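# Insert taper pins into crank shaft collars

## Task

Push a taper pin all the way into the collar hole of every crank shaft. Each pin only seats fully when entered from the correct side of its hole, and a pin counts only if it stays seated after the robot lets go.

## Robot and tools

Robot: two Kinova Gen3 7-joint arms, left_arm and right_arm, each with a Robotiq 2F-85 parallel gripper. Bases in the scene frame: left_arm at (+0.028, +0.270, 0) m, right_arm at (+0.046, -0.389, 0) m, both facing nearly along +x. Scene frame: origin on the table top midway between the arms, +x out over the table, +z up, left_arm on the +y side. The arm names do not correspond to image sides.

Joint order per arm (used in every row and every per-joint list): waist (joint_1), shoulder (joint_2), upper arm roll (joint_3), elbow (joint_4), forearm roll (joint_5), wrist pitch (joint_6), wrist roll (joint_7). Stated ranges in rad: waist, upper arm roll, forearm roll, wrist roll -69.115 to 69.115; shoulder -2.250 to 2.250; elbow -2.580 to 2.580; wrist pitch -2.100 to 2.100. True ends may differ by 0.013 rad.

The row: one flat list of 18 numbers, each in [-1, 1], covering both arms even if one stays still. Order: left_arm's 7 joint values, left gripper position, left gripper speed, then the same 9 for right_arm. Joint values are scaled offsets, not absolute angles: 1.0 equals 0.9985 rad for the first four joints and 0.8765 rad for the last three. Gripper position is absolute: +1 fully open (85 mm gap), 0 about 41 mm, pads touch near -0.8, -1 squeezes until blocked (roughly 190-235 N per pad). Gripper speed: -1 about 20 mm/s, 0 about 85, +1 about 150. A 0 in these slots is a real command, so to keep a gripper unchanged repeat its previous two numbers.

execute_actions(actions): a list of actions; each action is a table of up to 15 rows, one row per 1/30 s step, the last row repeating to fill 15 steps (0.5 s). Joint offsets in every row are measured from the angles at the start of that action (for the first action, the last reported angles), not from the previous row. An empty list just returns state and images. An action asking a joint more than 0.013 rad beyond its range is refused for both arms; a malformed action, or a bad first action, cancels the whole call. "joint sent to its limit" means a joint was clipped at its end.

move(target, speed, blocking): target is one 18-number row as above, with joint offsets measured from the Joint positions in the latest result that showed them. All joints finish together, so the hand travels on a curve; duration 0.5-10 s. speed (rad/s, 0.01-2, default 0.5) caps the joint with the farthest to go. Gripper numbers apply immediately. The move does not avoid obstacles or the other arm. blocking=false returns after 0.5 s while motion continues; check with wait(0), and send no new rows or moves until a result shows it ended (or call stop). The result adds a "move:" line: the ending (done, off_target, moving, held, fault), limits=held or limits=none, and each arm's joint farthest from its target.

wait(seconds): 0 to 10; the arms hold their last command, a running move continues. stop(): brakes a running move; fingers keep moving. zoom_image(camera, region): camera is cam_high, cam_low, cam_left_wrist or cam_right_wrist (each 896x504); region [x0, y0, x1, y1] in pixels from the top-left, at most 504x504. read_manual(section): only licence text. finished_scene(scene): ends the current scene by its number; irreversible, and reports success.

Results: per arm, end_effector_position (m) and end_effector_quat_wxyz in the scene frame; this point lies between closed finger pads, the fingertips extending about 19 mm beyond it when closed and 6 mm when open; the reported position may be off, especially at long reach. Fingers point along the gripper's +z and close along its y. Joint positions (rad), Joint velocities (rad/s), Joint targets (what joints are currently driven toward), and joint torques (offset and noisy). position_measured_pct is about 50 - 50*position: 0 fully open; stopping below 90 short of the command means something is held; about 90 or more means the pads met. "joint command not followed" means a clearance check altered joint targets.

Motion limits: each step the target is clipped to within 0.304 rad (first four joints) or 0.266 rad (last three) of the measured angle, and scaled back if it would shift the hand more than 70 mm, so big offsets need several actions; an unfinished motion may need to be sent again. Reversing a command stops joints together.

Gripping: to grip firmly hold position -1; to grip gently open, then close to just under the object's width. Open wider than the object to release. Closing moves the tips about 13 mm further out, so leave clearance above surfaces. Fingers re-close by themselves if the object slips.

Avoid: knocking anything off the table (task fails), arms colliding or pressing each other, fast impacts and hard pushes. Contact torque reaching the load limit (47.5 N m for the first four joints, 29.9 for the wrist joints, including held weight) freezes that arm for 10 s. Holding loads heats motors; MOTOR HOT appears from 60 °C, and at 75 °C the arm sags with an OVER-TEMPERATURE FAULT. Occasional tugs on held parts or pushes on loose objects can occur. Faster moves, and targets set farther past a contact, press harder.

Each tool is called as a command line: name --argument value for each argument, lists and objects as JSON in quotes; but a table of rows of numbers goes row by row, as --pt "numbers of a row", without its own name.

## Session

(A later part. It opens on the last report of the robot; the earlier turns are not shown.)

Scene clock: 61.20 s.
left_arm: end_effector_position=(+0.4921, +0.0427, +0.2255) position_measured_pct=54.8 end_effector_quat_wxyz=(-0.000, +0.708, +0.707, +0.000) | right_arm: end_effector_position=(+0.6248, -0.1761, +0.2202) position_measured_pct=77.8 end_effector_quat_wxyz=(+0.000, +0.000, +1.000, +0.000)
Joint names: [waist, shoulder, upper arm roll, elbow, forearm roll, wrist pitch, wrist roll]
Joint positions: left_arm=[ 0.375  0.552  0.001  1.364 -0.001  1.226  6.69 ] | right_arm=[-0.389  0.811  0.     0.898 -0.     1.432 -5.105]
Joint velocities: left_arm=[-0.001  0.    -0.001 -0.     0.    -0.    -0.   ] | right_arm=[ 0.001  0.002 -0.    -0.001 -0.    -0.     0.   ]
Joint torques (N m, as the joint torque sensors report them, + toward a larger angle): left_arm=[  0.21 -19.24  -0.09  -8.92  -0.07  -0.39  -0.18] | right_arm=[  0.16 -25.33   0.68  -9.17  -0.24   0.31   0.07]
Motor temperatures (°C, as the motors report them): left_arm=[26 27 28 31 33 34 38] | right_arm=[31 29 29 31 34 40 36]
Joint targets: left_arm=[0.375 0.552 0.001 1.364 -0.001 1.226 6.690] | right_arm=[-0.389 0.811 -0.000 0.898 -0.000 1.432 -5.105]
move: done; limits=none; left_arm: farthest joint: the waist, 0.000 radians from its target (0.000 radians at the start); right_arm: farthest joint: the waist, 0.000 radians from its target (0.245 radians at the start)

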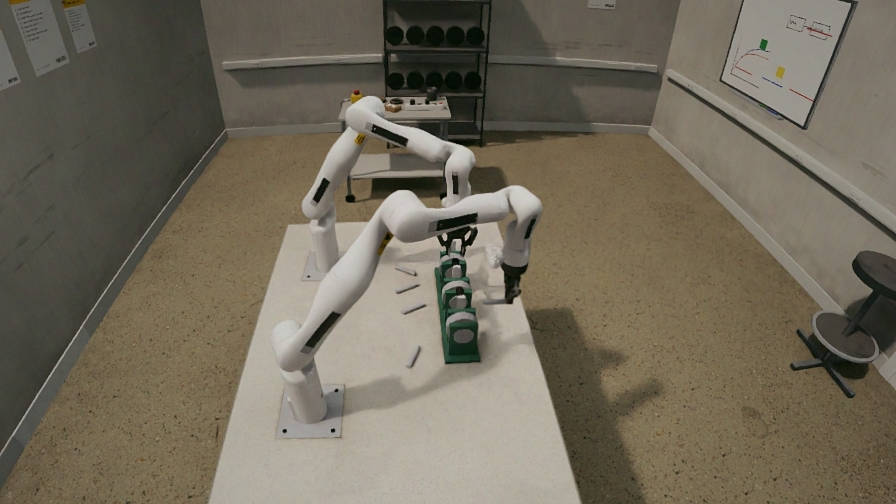

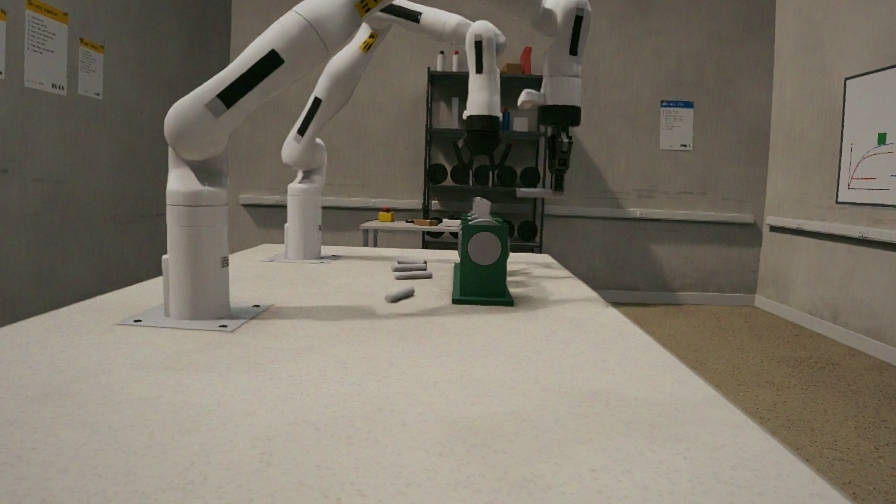

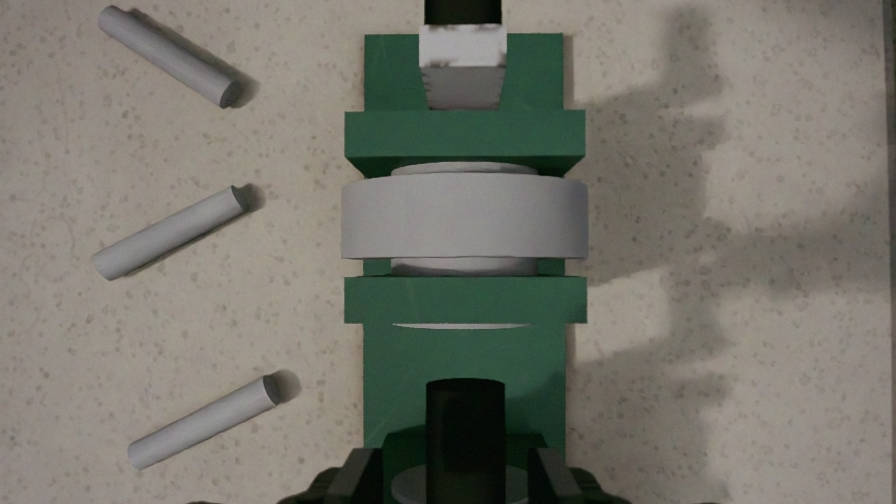

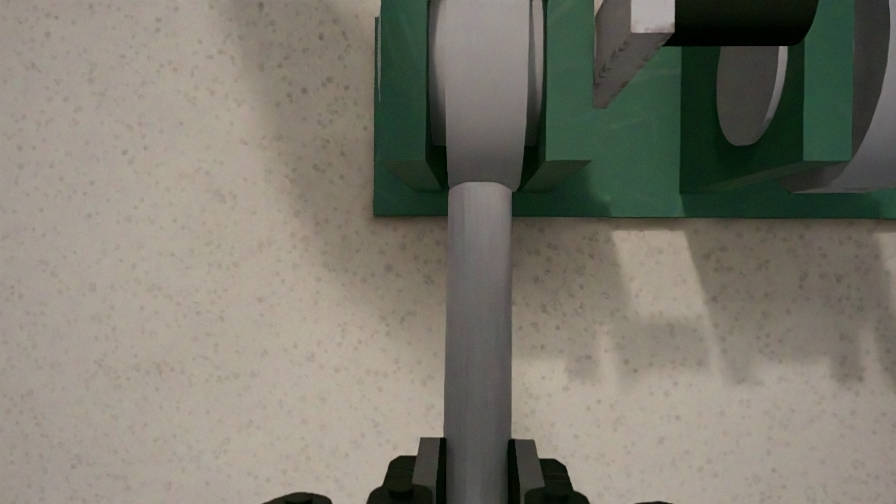

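move --target '[0.0555,-0.386,0,0.684,0,-0.340,-1,-0.1,0,0,0.0788,0,0.1835,0,-0.2981,0,-1,0]' --speed 1.0

move --target '[0,0.284,0,0.189,0,-0.539,-0.212,-0.1,0,0,0,0,0,0,0,0,-1,0]' --speed 0.9

Scene clock: 64.27 s.
left_arm: end_effector_position=(+0.3044, +0.1044, +0.2000) position_measured_pct=54.8 end_effector_quat_wxyz=(-0.000, +0.950, +0.313, +0.000) | right_arm: end_effector_position=(+0.6246, -0.1762, +0.1161) position_measured_pct=77.8 end_effector_quat_wxyz=(-0.000, +0.000, +1.000, +0.000)
Joint names: [waist, shoulder, upper arm roll, elbow, forearm roll, wrist pitch, wrist roll]
Joint positions: left_arm=[ 0.43   0.167  0.001  2.047 -0.001  0.928  5.813] | right_arm=[-0.389  0.89   0.     1.081 -0.     1.171 -5.105]
Joint velocities: left_arm=[ 0.001 -0.003  0.001 -0.001 -0.    -0.001  0.   ] | right_arm=[ 0.    -0.001  0.001  0.002 -0.    -0.001 -0.   ]
Joint torques (N m, as the joint torque sensors report them, + toward a larger angle): left_arm=[ -0.22 -11.06  -0.05  -7.32  -0.09  -0.16   0.  ] | right_arm=[ -0.22 -25.68   0.61  -8.36   0.02   0.12  -0.05]
Motor temperatures (°C, as the motors report them): left_arm=[26 27 28 31 33 34 38] | right_arm=[31 30 29 31 34 40 36]
Joint targets: left_arm=[0.430 0.167 0.001 2.047 -0.001 0.928 5.813] | right_arm=[-0.389 0.890 0.000 1.081 -0.000 1.171 -5.105]
move: done; limits=none; left_arm: farthest joint: the waist, 0.000 radians from its target (0.056 radians at the start); right_arm: farthest joint: the waist, 0.000 radians from its target (0.000 radians at the start)

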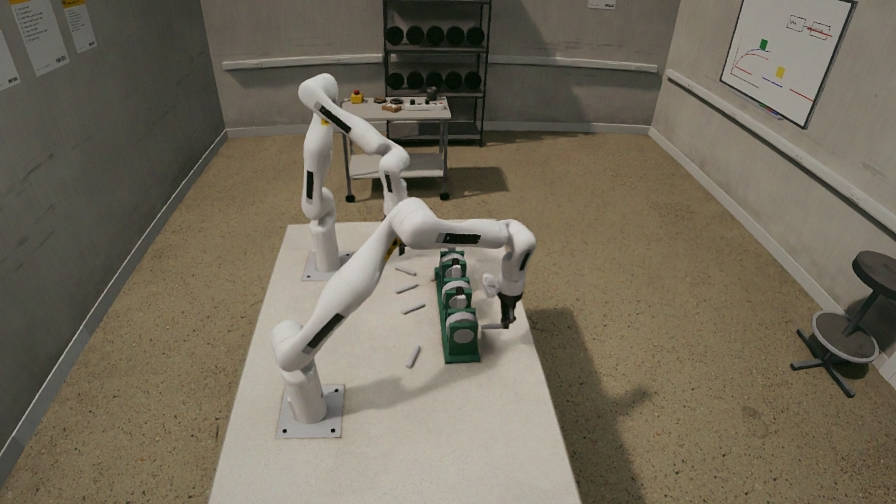

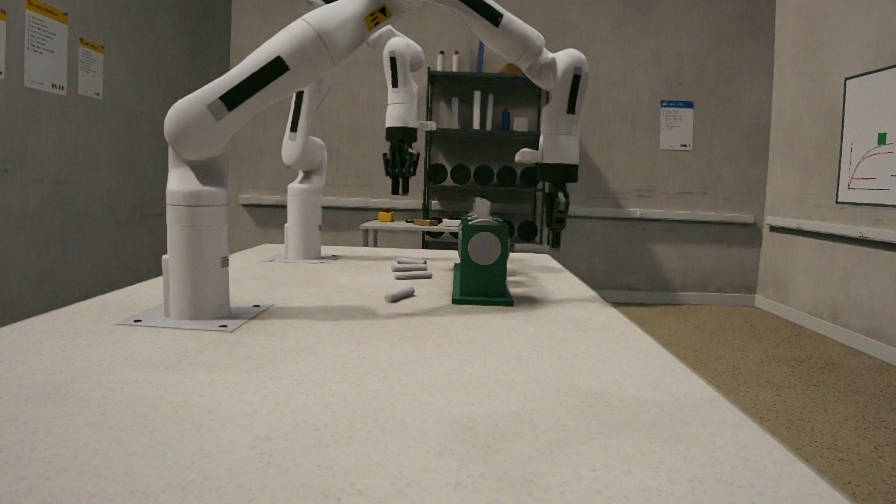

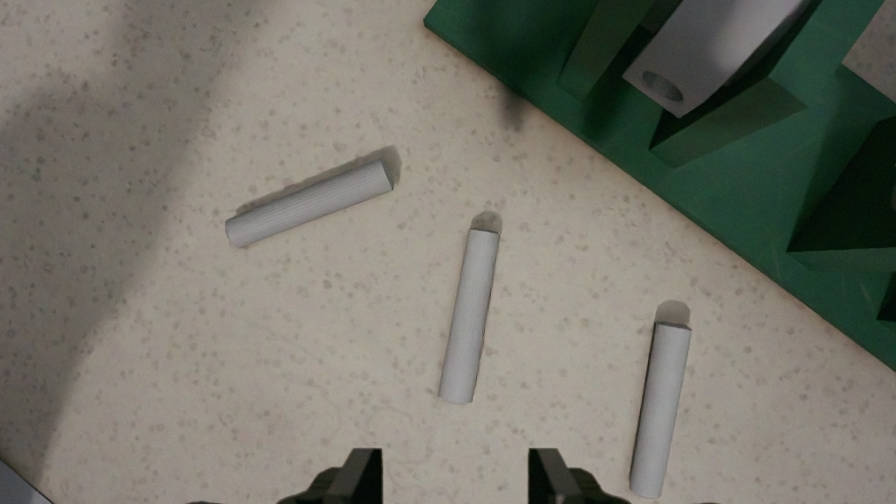

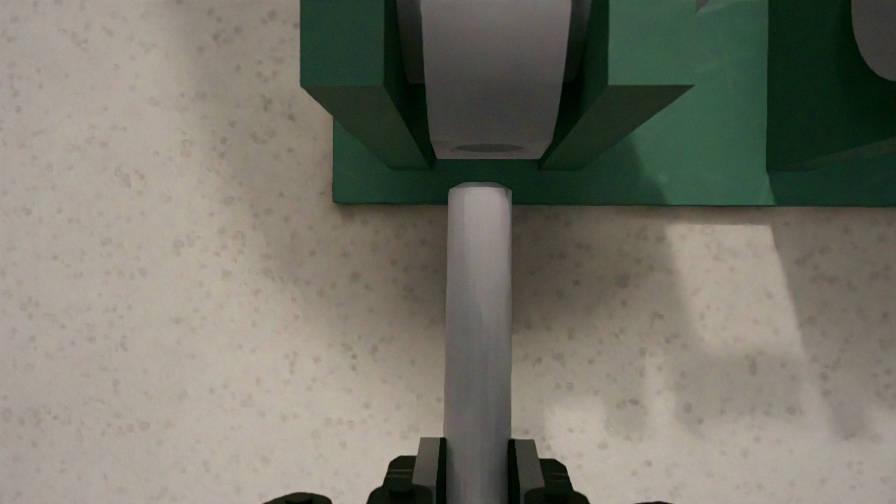

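Scene clock: 65.43 s.
left_arm: end_effector_position=(+0.3045, +0.1042, +0.0701) position_measured_pct=54.8 end_effector_quat_wxyz=(+0.000, +0.975, +0.224, +0.000) | right_arm: end_effector_position=(+0.6246, -0.1762, +0.1161) position_measured_pct=77.8 end_effector_quat_wxyz=(-0.000, +0.000, +1.000, +0.000)
Joint names: [waist, shoulder, upper arm roll, elbow, forearm roll, wrist pitch, wrist roll]
Joint positions: left_arm=[ 0.43   0.45   0.001  2.235 -0.001  0.456  5.627] | right_arm=[-0.389  0.89   0.     1.081 -0.     1.171 -5.105]
Joint velocities: left_arm=[ 0.001  0.002  0.001 -0.001  0.    -0.001  0.   ] | right_arm=[-0.    -0.     0.001 -0.001  0.    -0.001  0.   ]
Joint torques (N m, as the joint torque sensors report them, + toward a larger angle): left_arm=[ -0.1  -13.18  -0.06  -4.69  -0.2   -0.38  -0.09] | right_arm=[ -0.09 -25.82   0.05  -8.5    0.03   0.39   0.  ]
Motor temperatures (°C, as the motors report them): left_arm=[26 27 28 31 33 34 38] | right_arm=[31 30 29 31 34 40 36]
Joint targets: left_arm=[0.430 0.450 0.001 2.235 -0.001 0.456 5.627] | right_arm=[-0.389 0.890 0.000 1.081 -0.000 1.171 -5.105]
move: done; limits=none; left_arm: farthest joint: the waist, 0.000 radians from its target (0.000 radians at the start); right_arm: farthest joint: the waist, 0.000 radians from its target (0.000 radians at the start)

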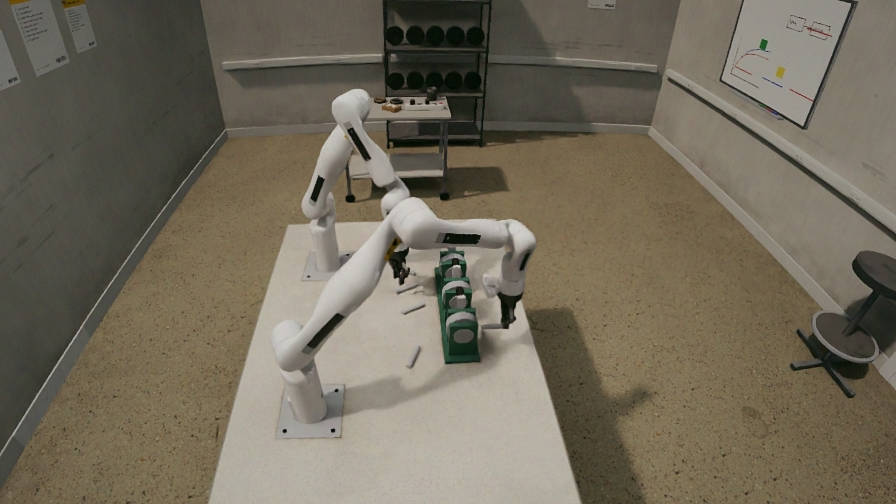

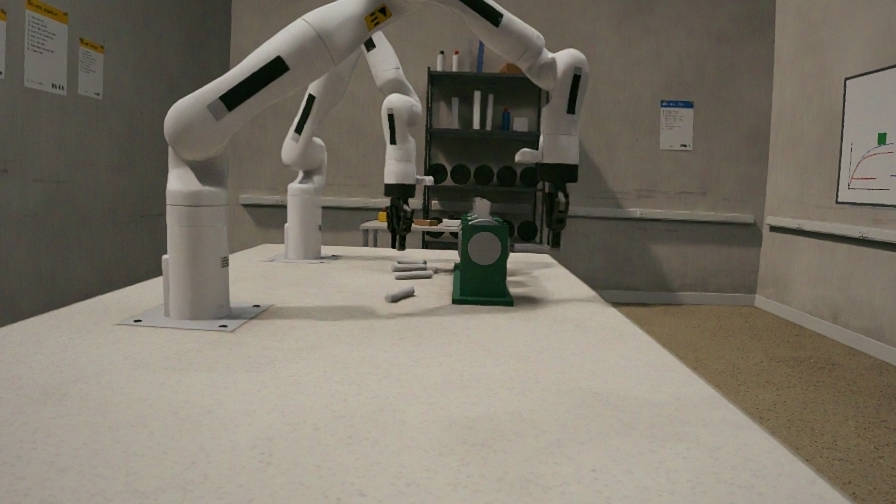

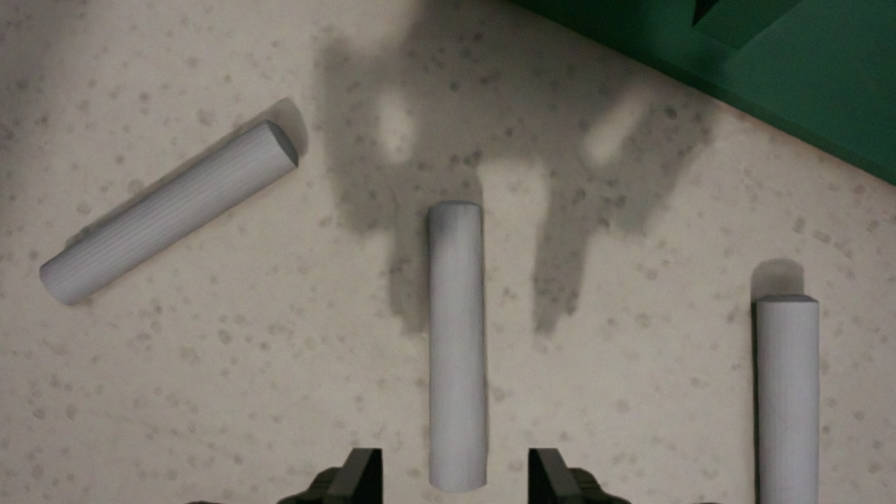

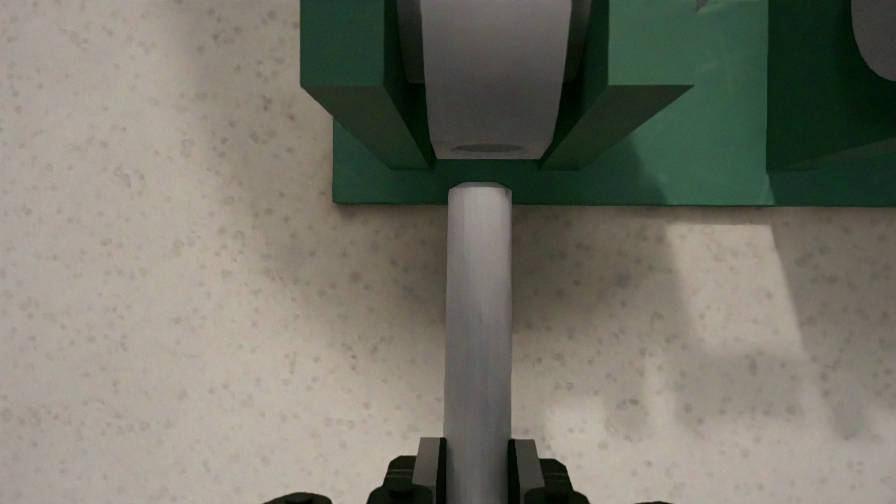

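zoom_image --camera "cam_low" --region '[450,190,590,270]'

zoom_image --camera "cam_right_wrist" --region '[410,110,570,230]'

Region (450, 190, 590, 270) of cam_low's 896x504 image, scaled by 3.600, with more detail than that image has; it fills the top 288 rows of this view, and the rest is white.

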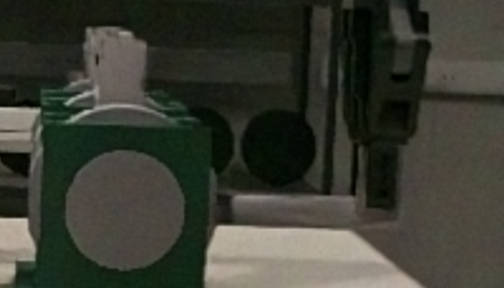

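Region (410, 110, 570, 230) of cam_right_wrist's 896x504 image, scaled by 3.150; it fills the top 378 rows of this view, and the rest is white.

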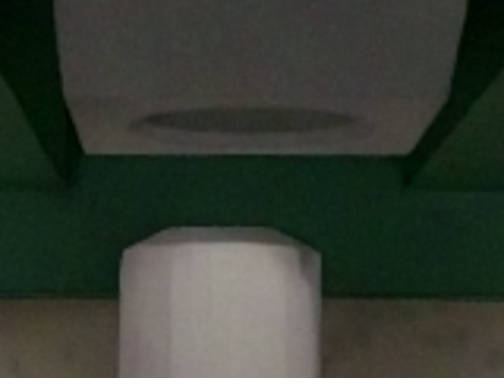

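move --target '[0,0.1285,0,0.0336,0,-0.184,0,-0.1,0,-0.0035,0,0,-0.006,0,0.006,-0.004,-1,0]' --speed 0.35

move --target '[0,0,0,0,0,0,0,-1,0,-0.0129,-0.045,0,0.0954,0,-0.0574,-0.015,-1,0]' --speed 0.1

Scene clock: 67.30 s.
left_arm: end_effector_position=(+0.3041, +0.1043, +0.0251) position_measured_pct=54.8 end_effector_quat_wxyz=(+0.000, +0.975, +0.224, +0.000) | right_arm: end_effector_position=(+0.6248, -0.1738, +0.1179) position_measured_pct=77.8 end_effector_quat_wxyz=(+0.000, +0.000, +1.000, +0.000)
Joint names: [waist, shoulder, upper arm roll, elbow, forearm roll, wrist pitch, wrist roll]
Joint positions: left_arm=[ 0.43   0.578  0.001  2.269 -0.001  0.294  5.627] | right_arm=[-0.392  0.89   0.     1.075 -0.     1.176 -5.108]
Joint velocities: left_arm=[ 0.     0.003  0.001  0.     0.     0.001 -0.   ] | right_arm=[-0.     0.001  0.    -0.     0.    -0.    -0.   ]
Joint torques (N m, as the joint torque sensors report them, + toward a larger angle): left_arm=[ -0.06 -14.15   0.09  -2.55  -0.04  -0.23  -0.33] | right_arm=[ -0.03 -25.7    0.47  -8.34   0.18   0.4    0.03]
Motor temperatures (°C, as the motors report them): left_arm=[26 27 28 31 33 34 38] | right_arm=[31 30 29 31 34 40 36]
Joint targets: left_arm=[0.430 0.578 0.001 2.269 -0.001 0.294 5.627] | right_arm=[-0.392 0.890 0.000 1.075 -0.000 1.176 -5.108]
move: done; limits=none; left_arm: farthest joint: the waist, 0.000 radians from its target (0.000 radians at the start); right_arm: farthest joint: the waist, 0.000 radians from its target (0.004 radians at the start)

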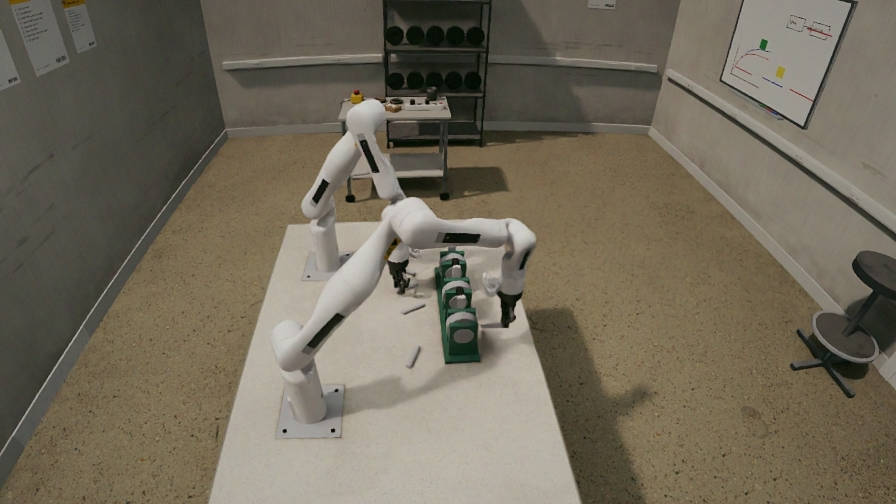

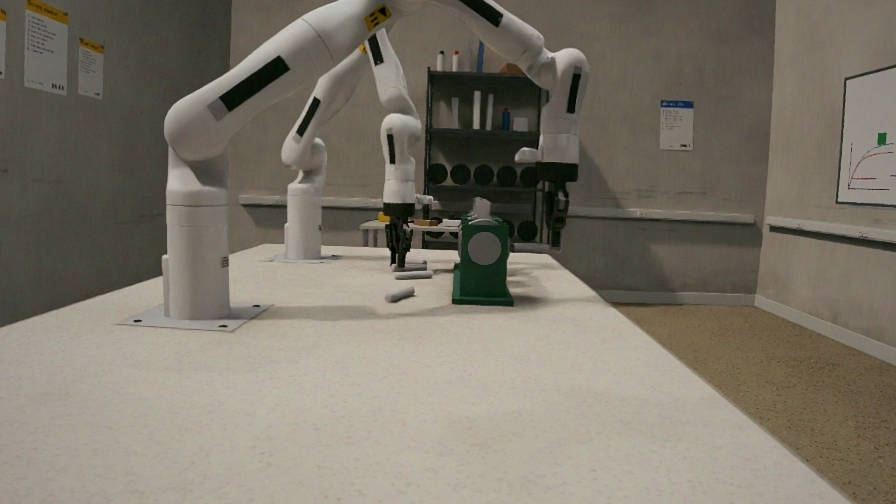

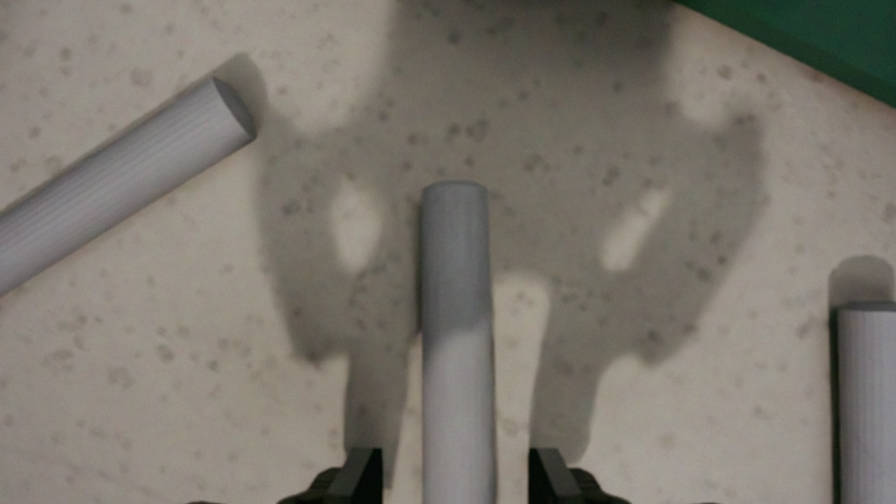

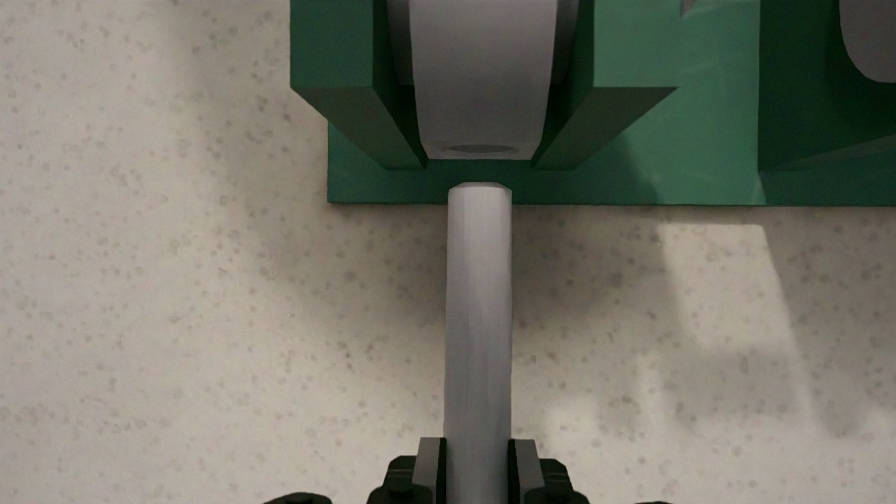

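Scene clock: 68.53 s.
left_arm: end_effector_position=(+0.3041, +0.1043, +0.0255) position_measured_pct=77.4 end_effector_quat_wxyz=(+0.000, +0.975, +0.224, +0.000) | right_arm: end_effector_position=(+0.6049, -0.1738, +0.1177) position_measured_pct=77.8 end_effector_quat_wxyz=(+0.000, +0.001, +1.000, +0.000)
Joint names: [waist, shoulder, upper arm roll, elbow, forearm roll, wrist pitch, wrist roll]
Joint positions: left_arm=[ 0.43   0.577  0.001  2.269 -0.001  0.295  5.627] | right_arm=[-0.405  0.845  0.     1.17  -0.     1.126 -5.122]
Joint velocities: left_arm=[-0.    -0.    -0.002  0.    -0.     0.     0.   ] | right_arm=[-0.    -0.003  0.001  0.002  0.     0.    -0.   ]
Joint torques (N m, as the joint torque sensors report them, + toward a larger angle): left_arm=[ -0.18 -13.05   0.02  -2.91   0.1   -0.63  -0.17] | right_arm=[ -0.11 -24.58   0.59  -7.95   0.13  -0.01  -0.14]
Motor temperatures (°C, as the motors report them): left_arm=[26 27 28 31 33 34 38] | right_arm=[31 30 29 31 34 40 36]
Joint targets: left_arm=[0.430 0.578 0.001 2.269 -0.001 0.294 5.627] | right_arm=[-0.405 0.845 0.000 1.170 -0.000 1.126 -5.122]
move: done; limits=none; left_arm: farthest joint: the shoulder, 0.001 radians from its target (0.000 radians at the start); right_arm: farthest joint: the waist, 0.000 radians from its target (0.013 radians at the start)

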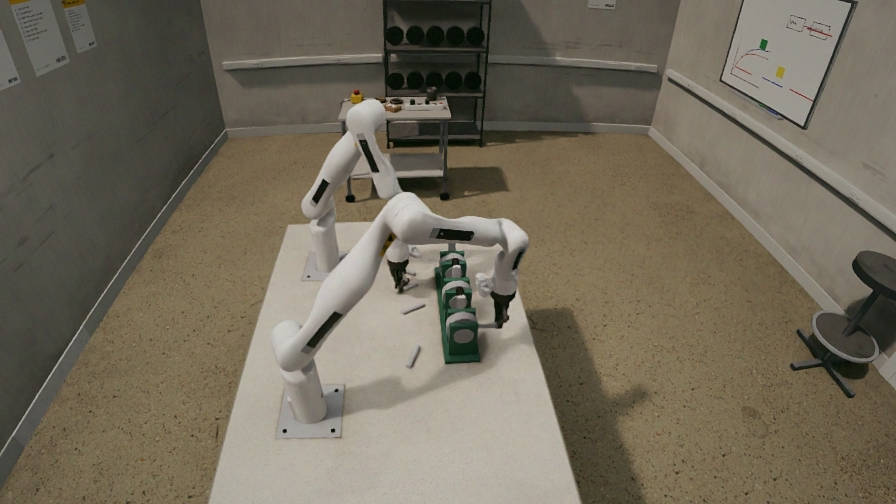

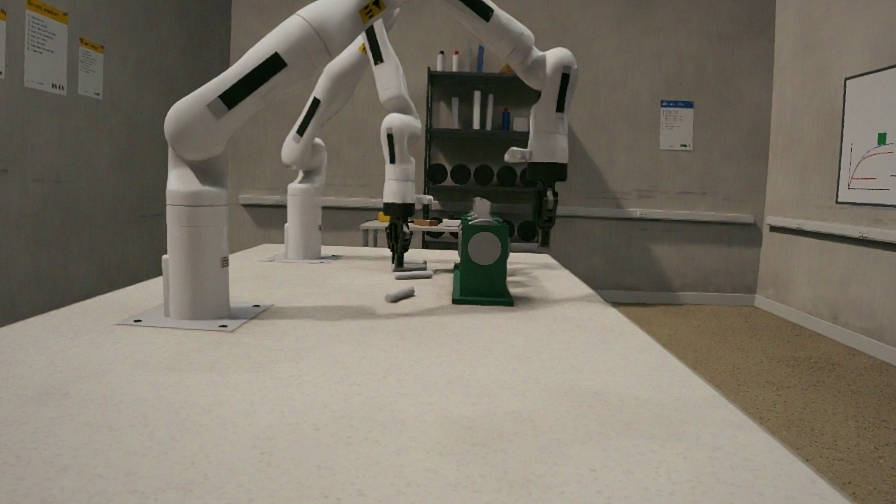

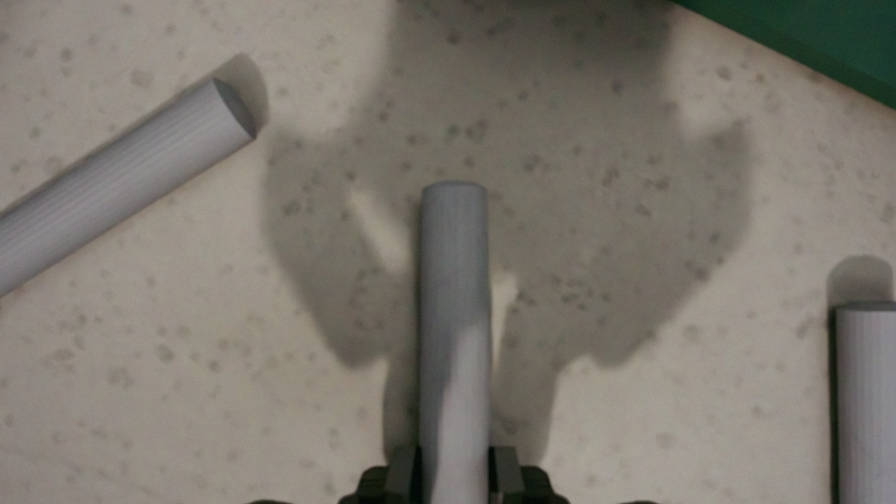

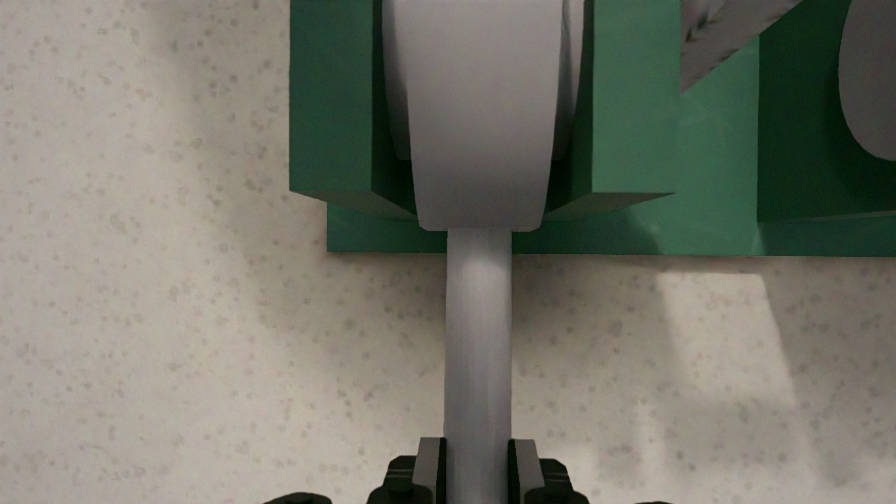

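move --target '[-0.1015,-0.1625,0,-0.2318,0,0.450,-0.632,-1,0,-0.026,-0.0761,0,0.1598,0,-0.0947,-0.029,-1,0]' --speed 0.45

Scene clock: 70.47 s.
left_arm: end_effector_position=(+0.3645, +0.1161, +0.1160) position_measured_pct=77.4 end_effector_quat_wxyz=(-0.000, +1.000, -0.001, -0.000) | right_arm: end_effector_position=(+0.5680, -0.1739, +0.1176) position_measured_pct=77.8 end_effector_quat_wxyz=(+0.000, +0.000, +1.000, +0.000)
Joint names: [waist, shoulder, upper arm roll, elbow, forearm roll, wrist pitch, wrist roll]
Joint positions: left_arm=[ 0.329  0.415  0.001  2.038 -0.001  0.689  5.073] | right_arm=[-0.431  0.769  0.     1.33  -0.     1.043 -5.147]
Joint velocities: left_arm=[-0.001 -0.002 -0.001  0.    -0.    -0.     0.   ] | right_arm=[-0.    -0.    -0.001  0.001 -0.     0.    -0.   ]
Joint torques (N m, as the joint torque sensors report them, + toward a larger angle): left_arm=[ -0.44 -15.01  -0.07  -7.1   -0.3   -0.52   0.1 ] | right_arm=[ -0.32 -22.68   0.51  -7.26   0.03   0.4   -0.1 ]
Motor temperatures (°C, as the motors report them): left_arm=[26 27 28 31 33 34 38] | right_arm=[31 30 29 31 34 40 36]
Joint targets: left_arm=[0.329 0.414 0.001 2.038 -0.001 0.689 5.073] | right_arm=[-0.431 0.769 0.000 1.330 -0.000 1.043 -5.147]
move: done; limits=none; left_arm: farthest joint: the waist, 0.000 radians from its target (0.102 radians at the start); right_arm: farthest joint: the waist, 0.000 radians from its target (0.026 radians at the start)

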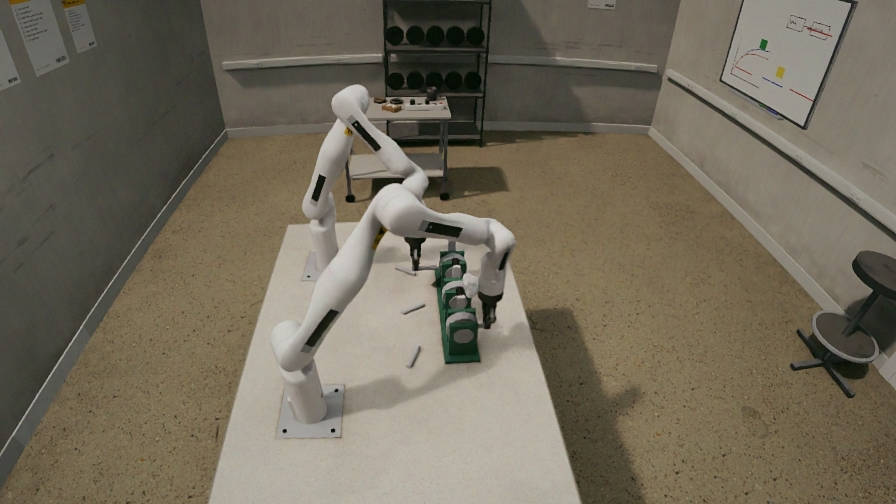

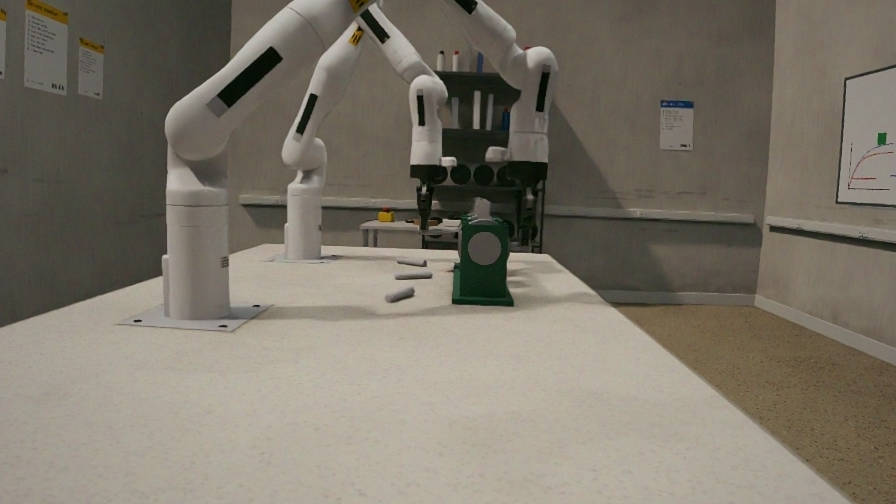

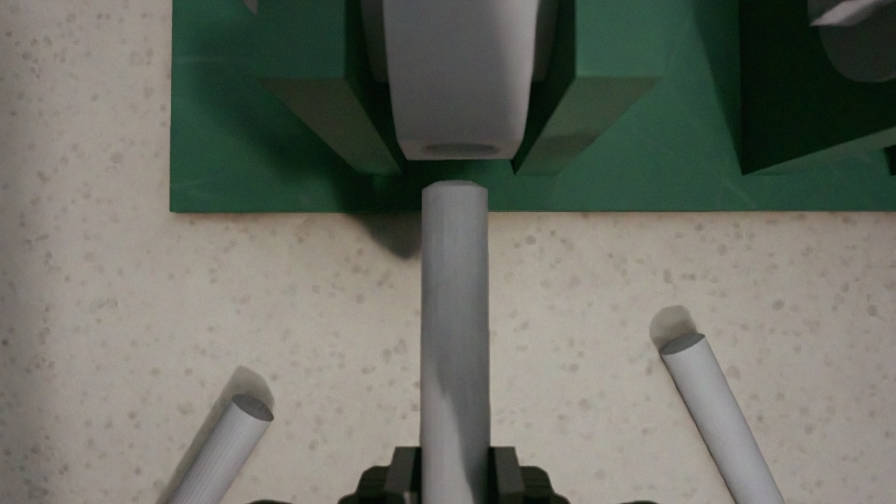

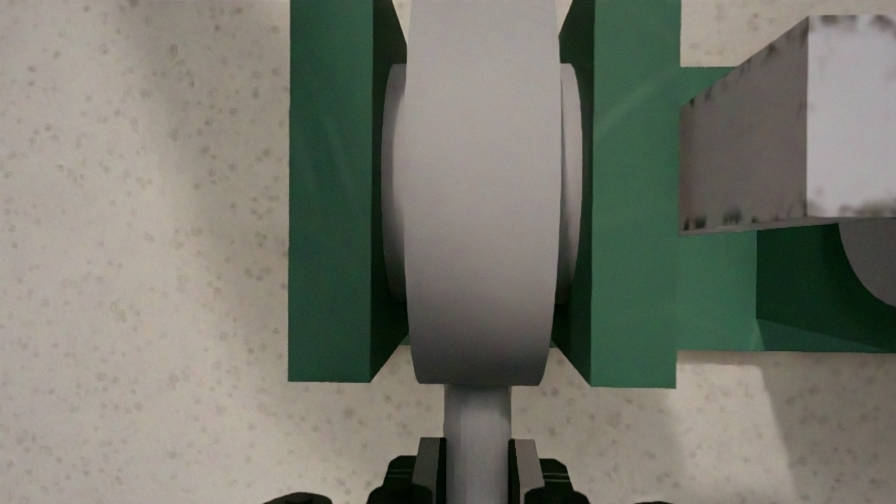

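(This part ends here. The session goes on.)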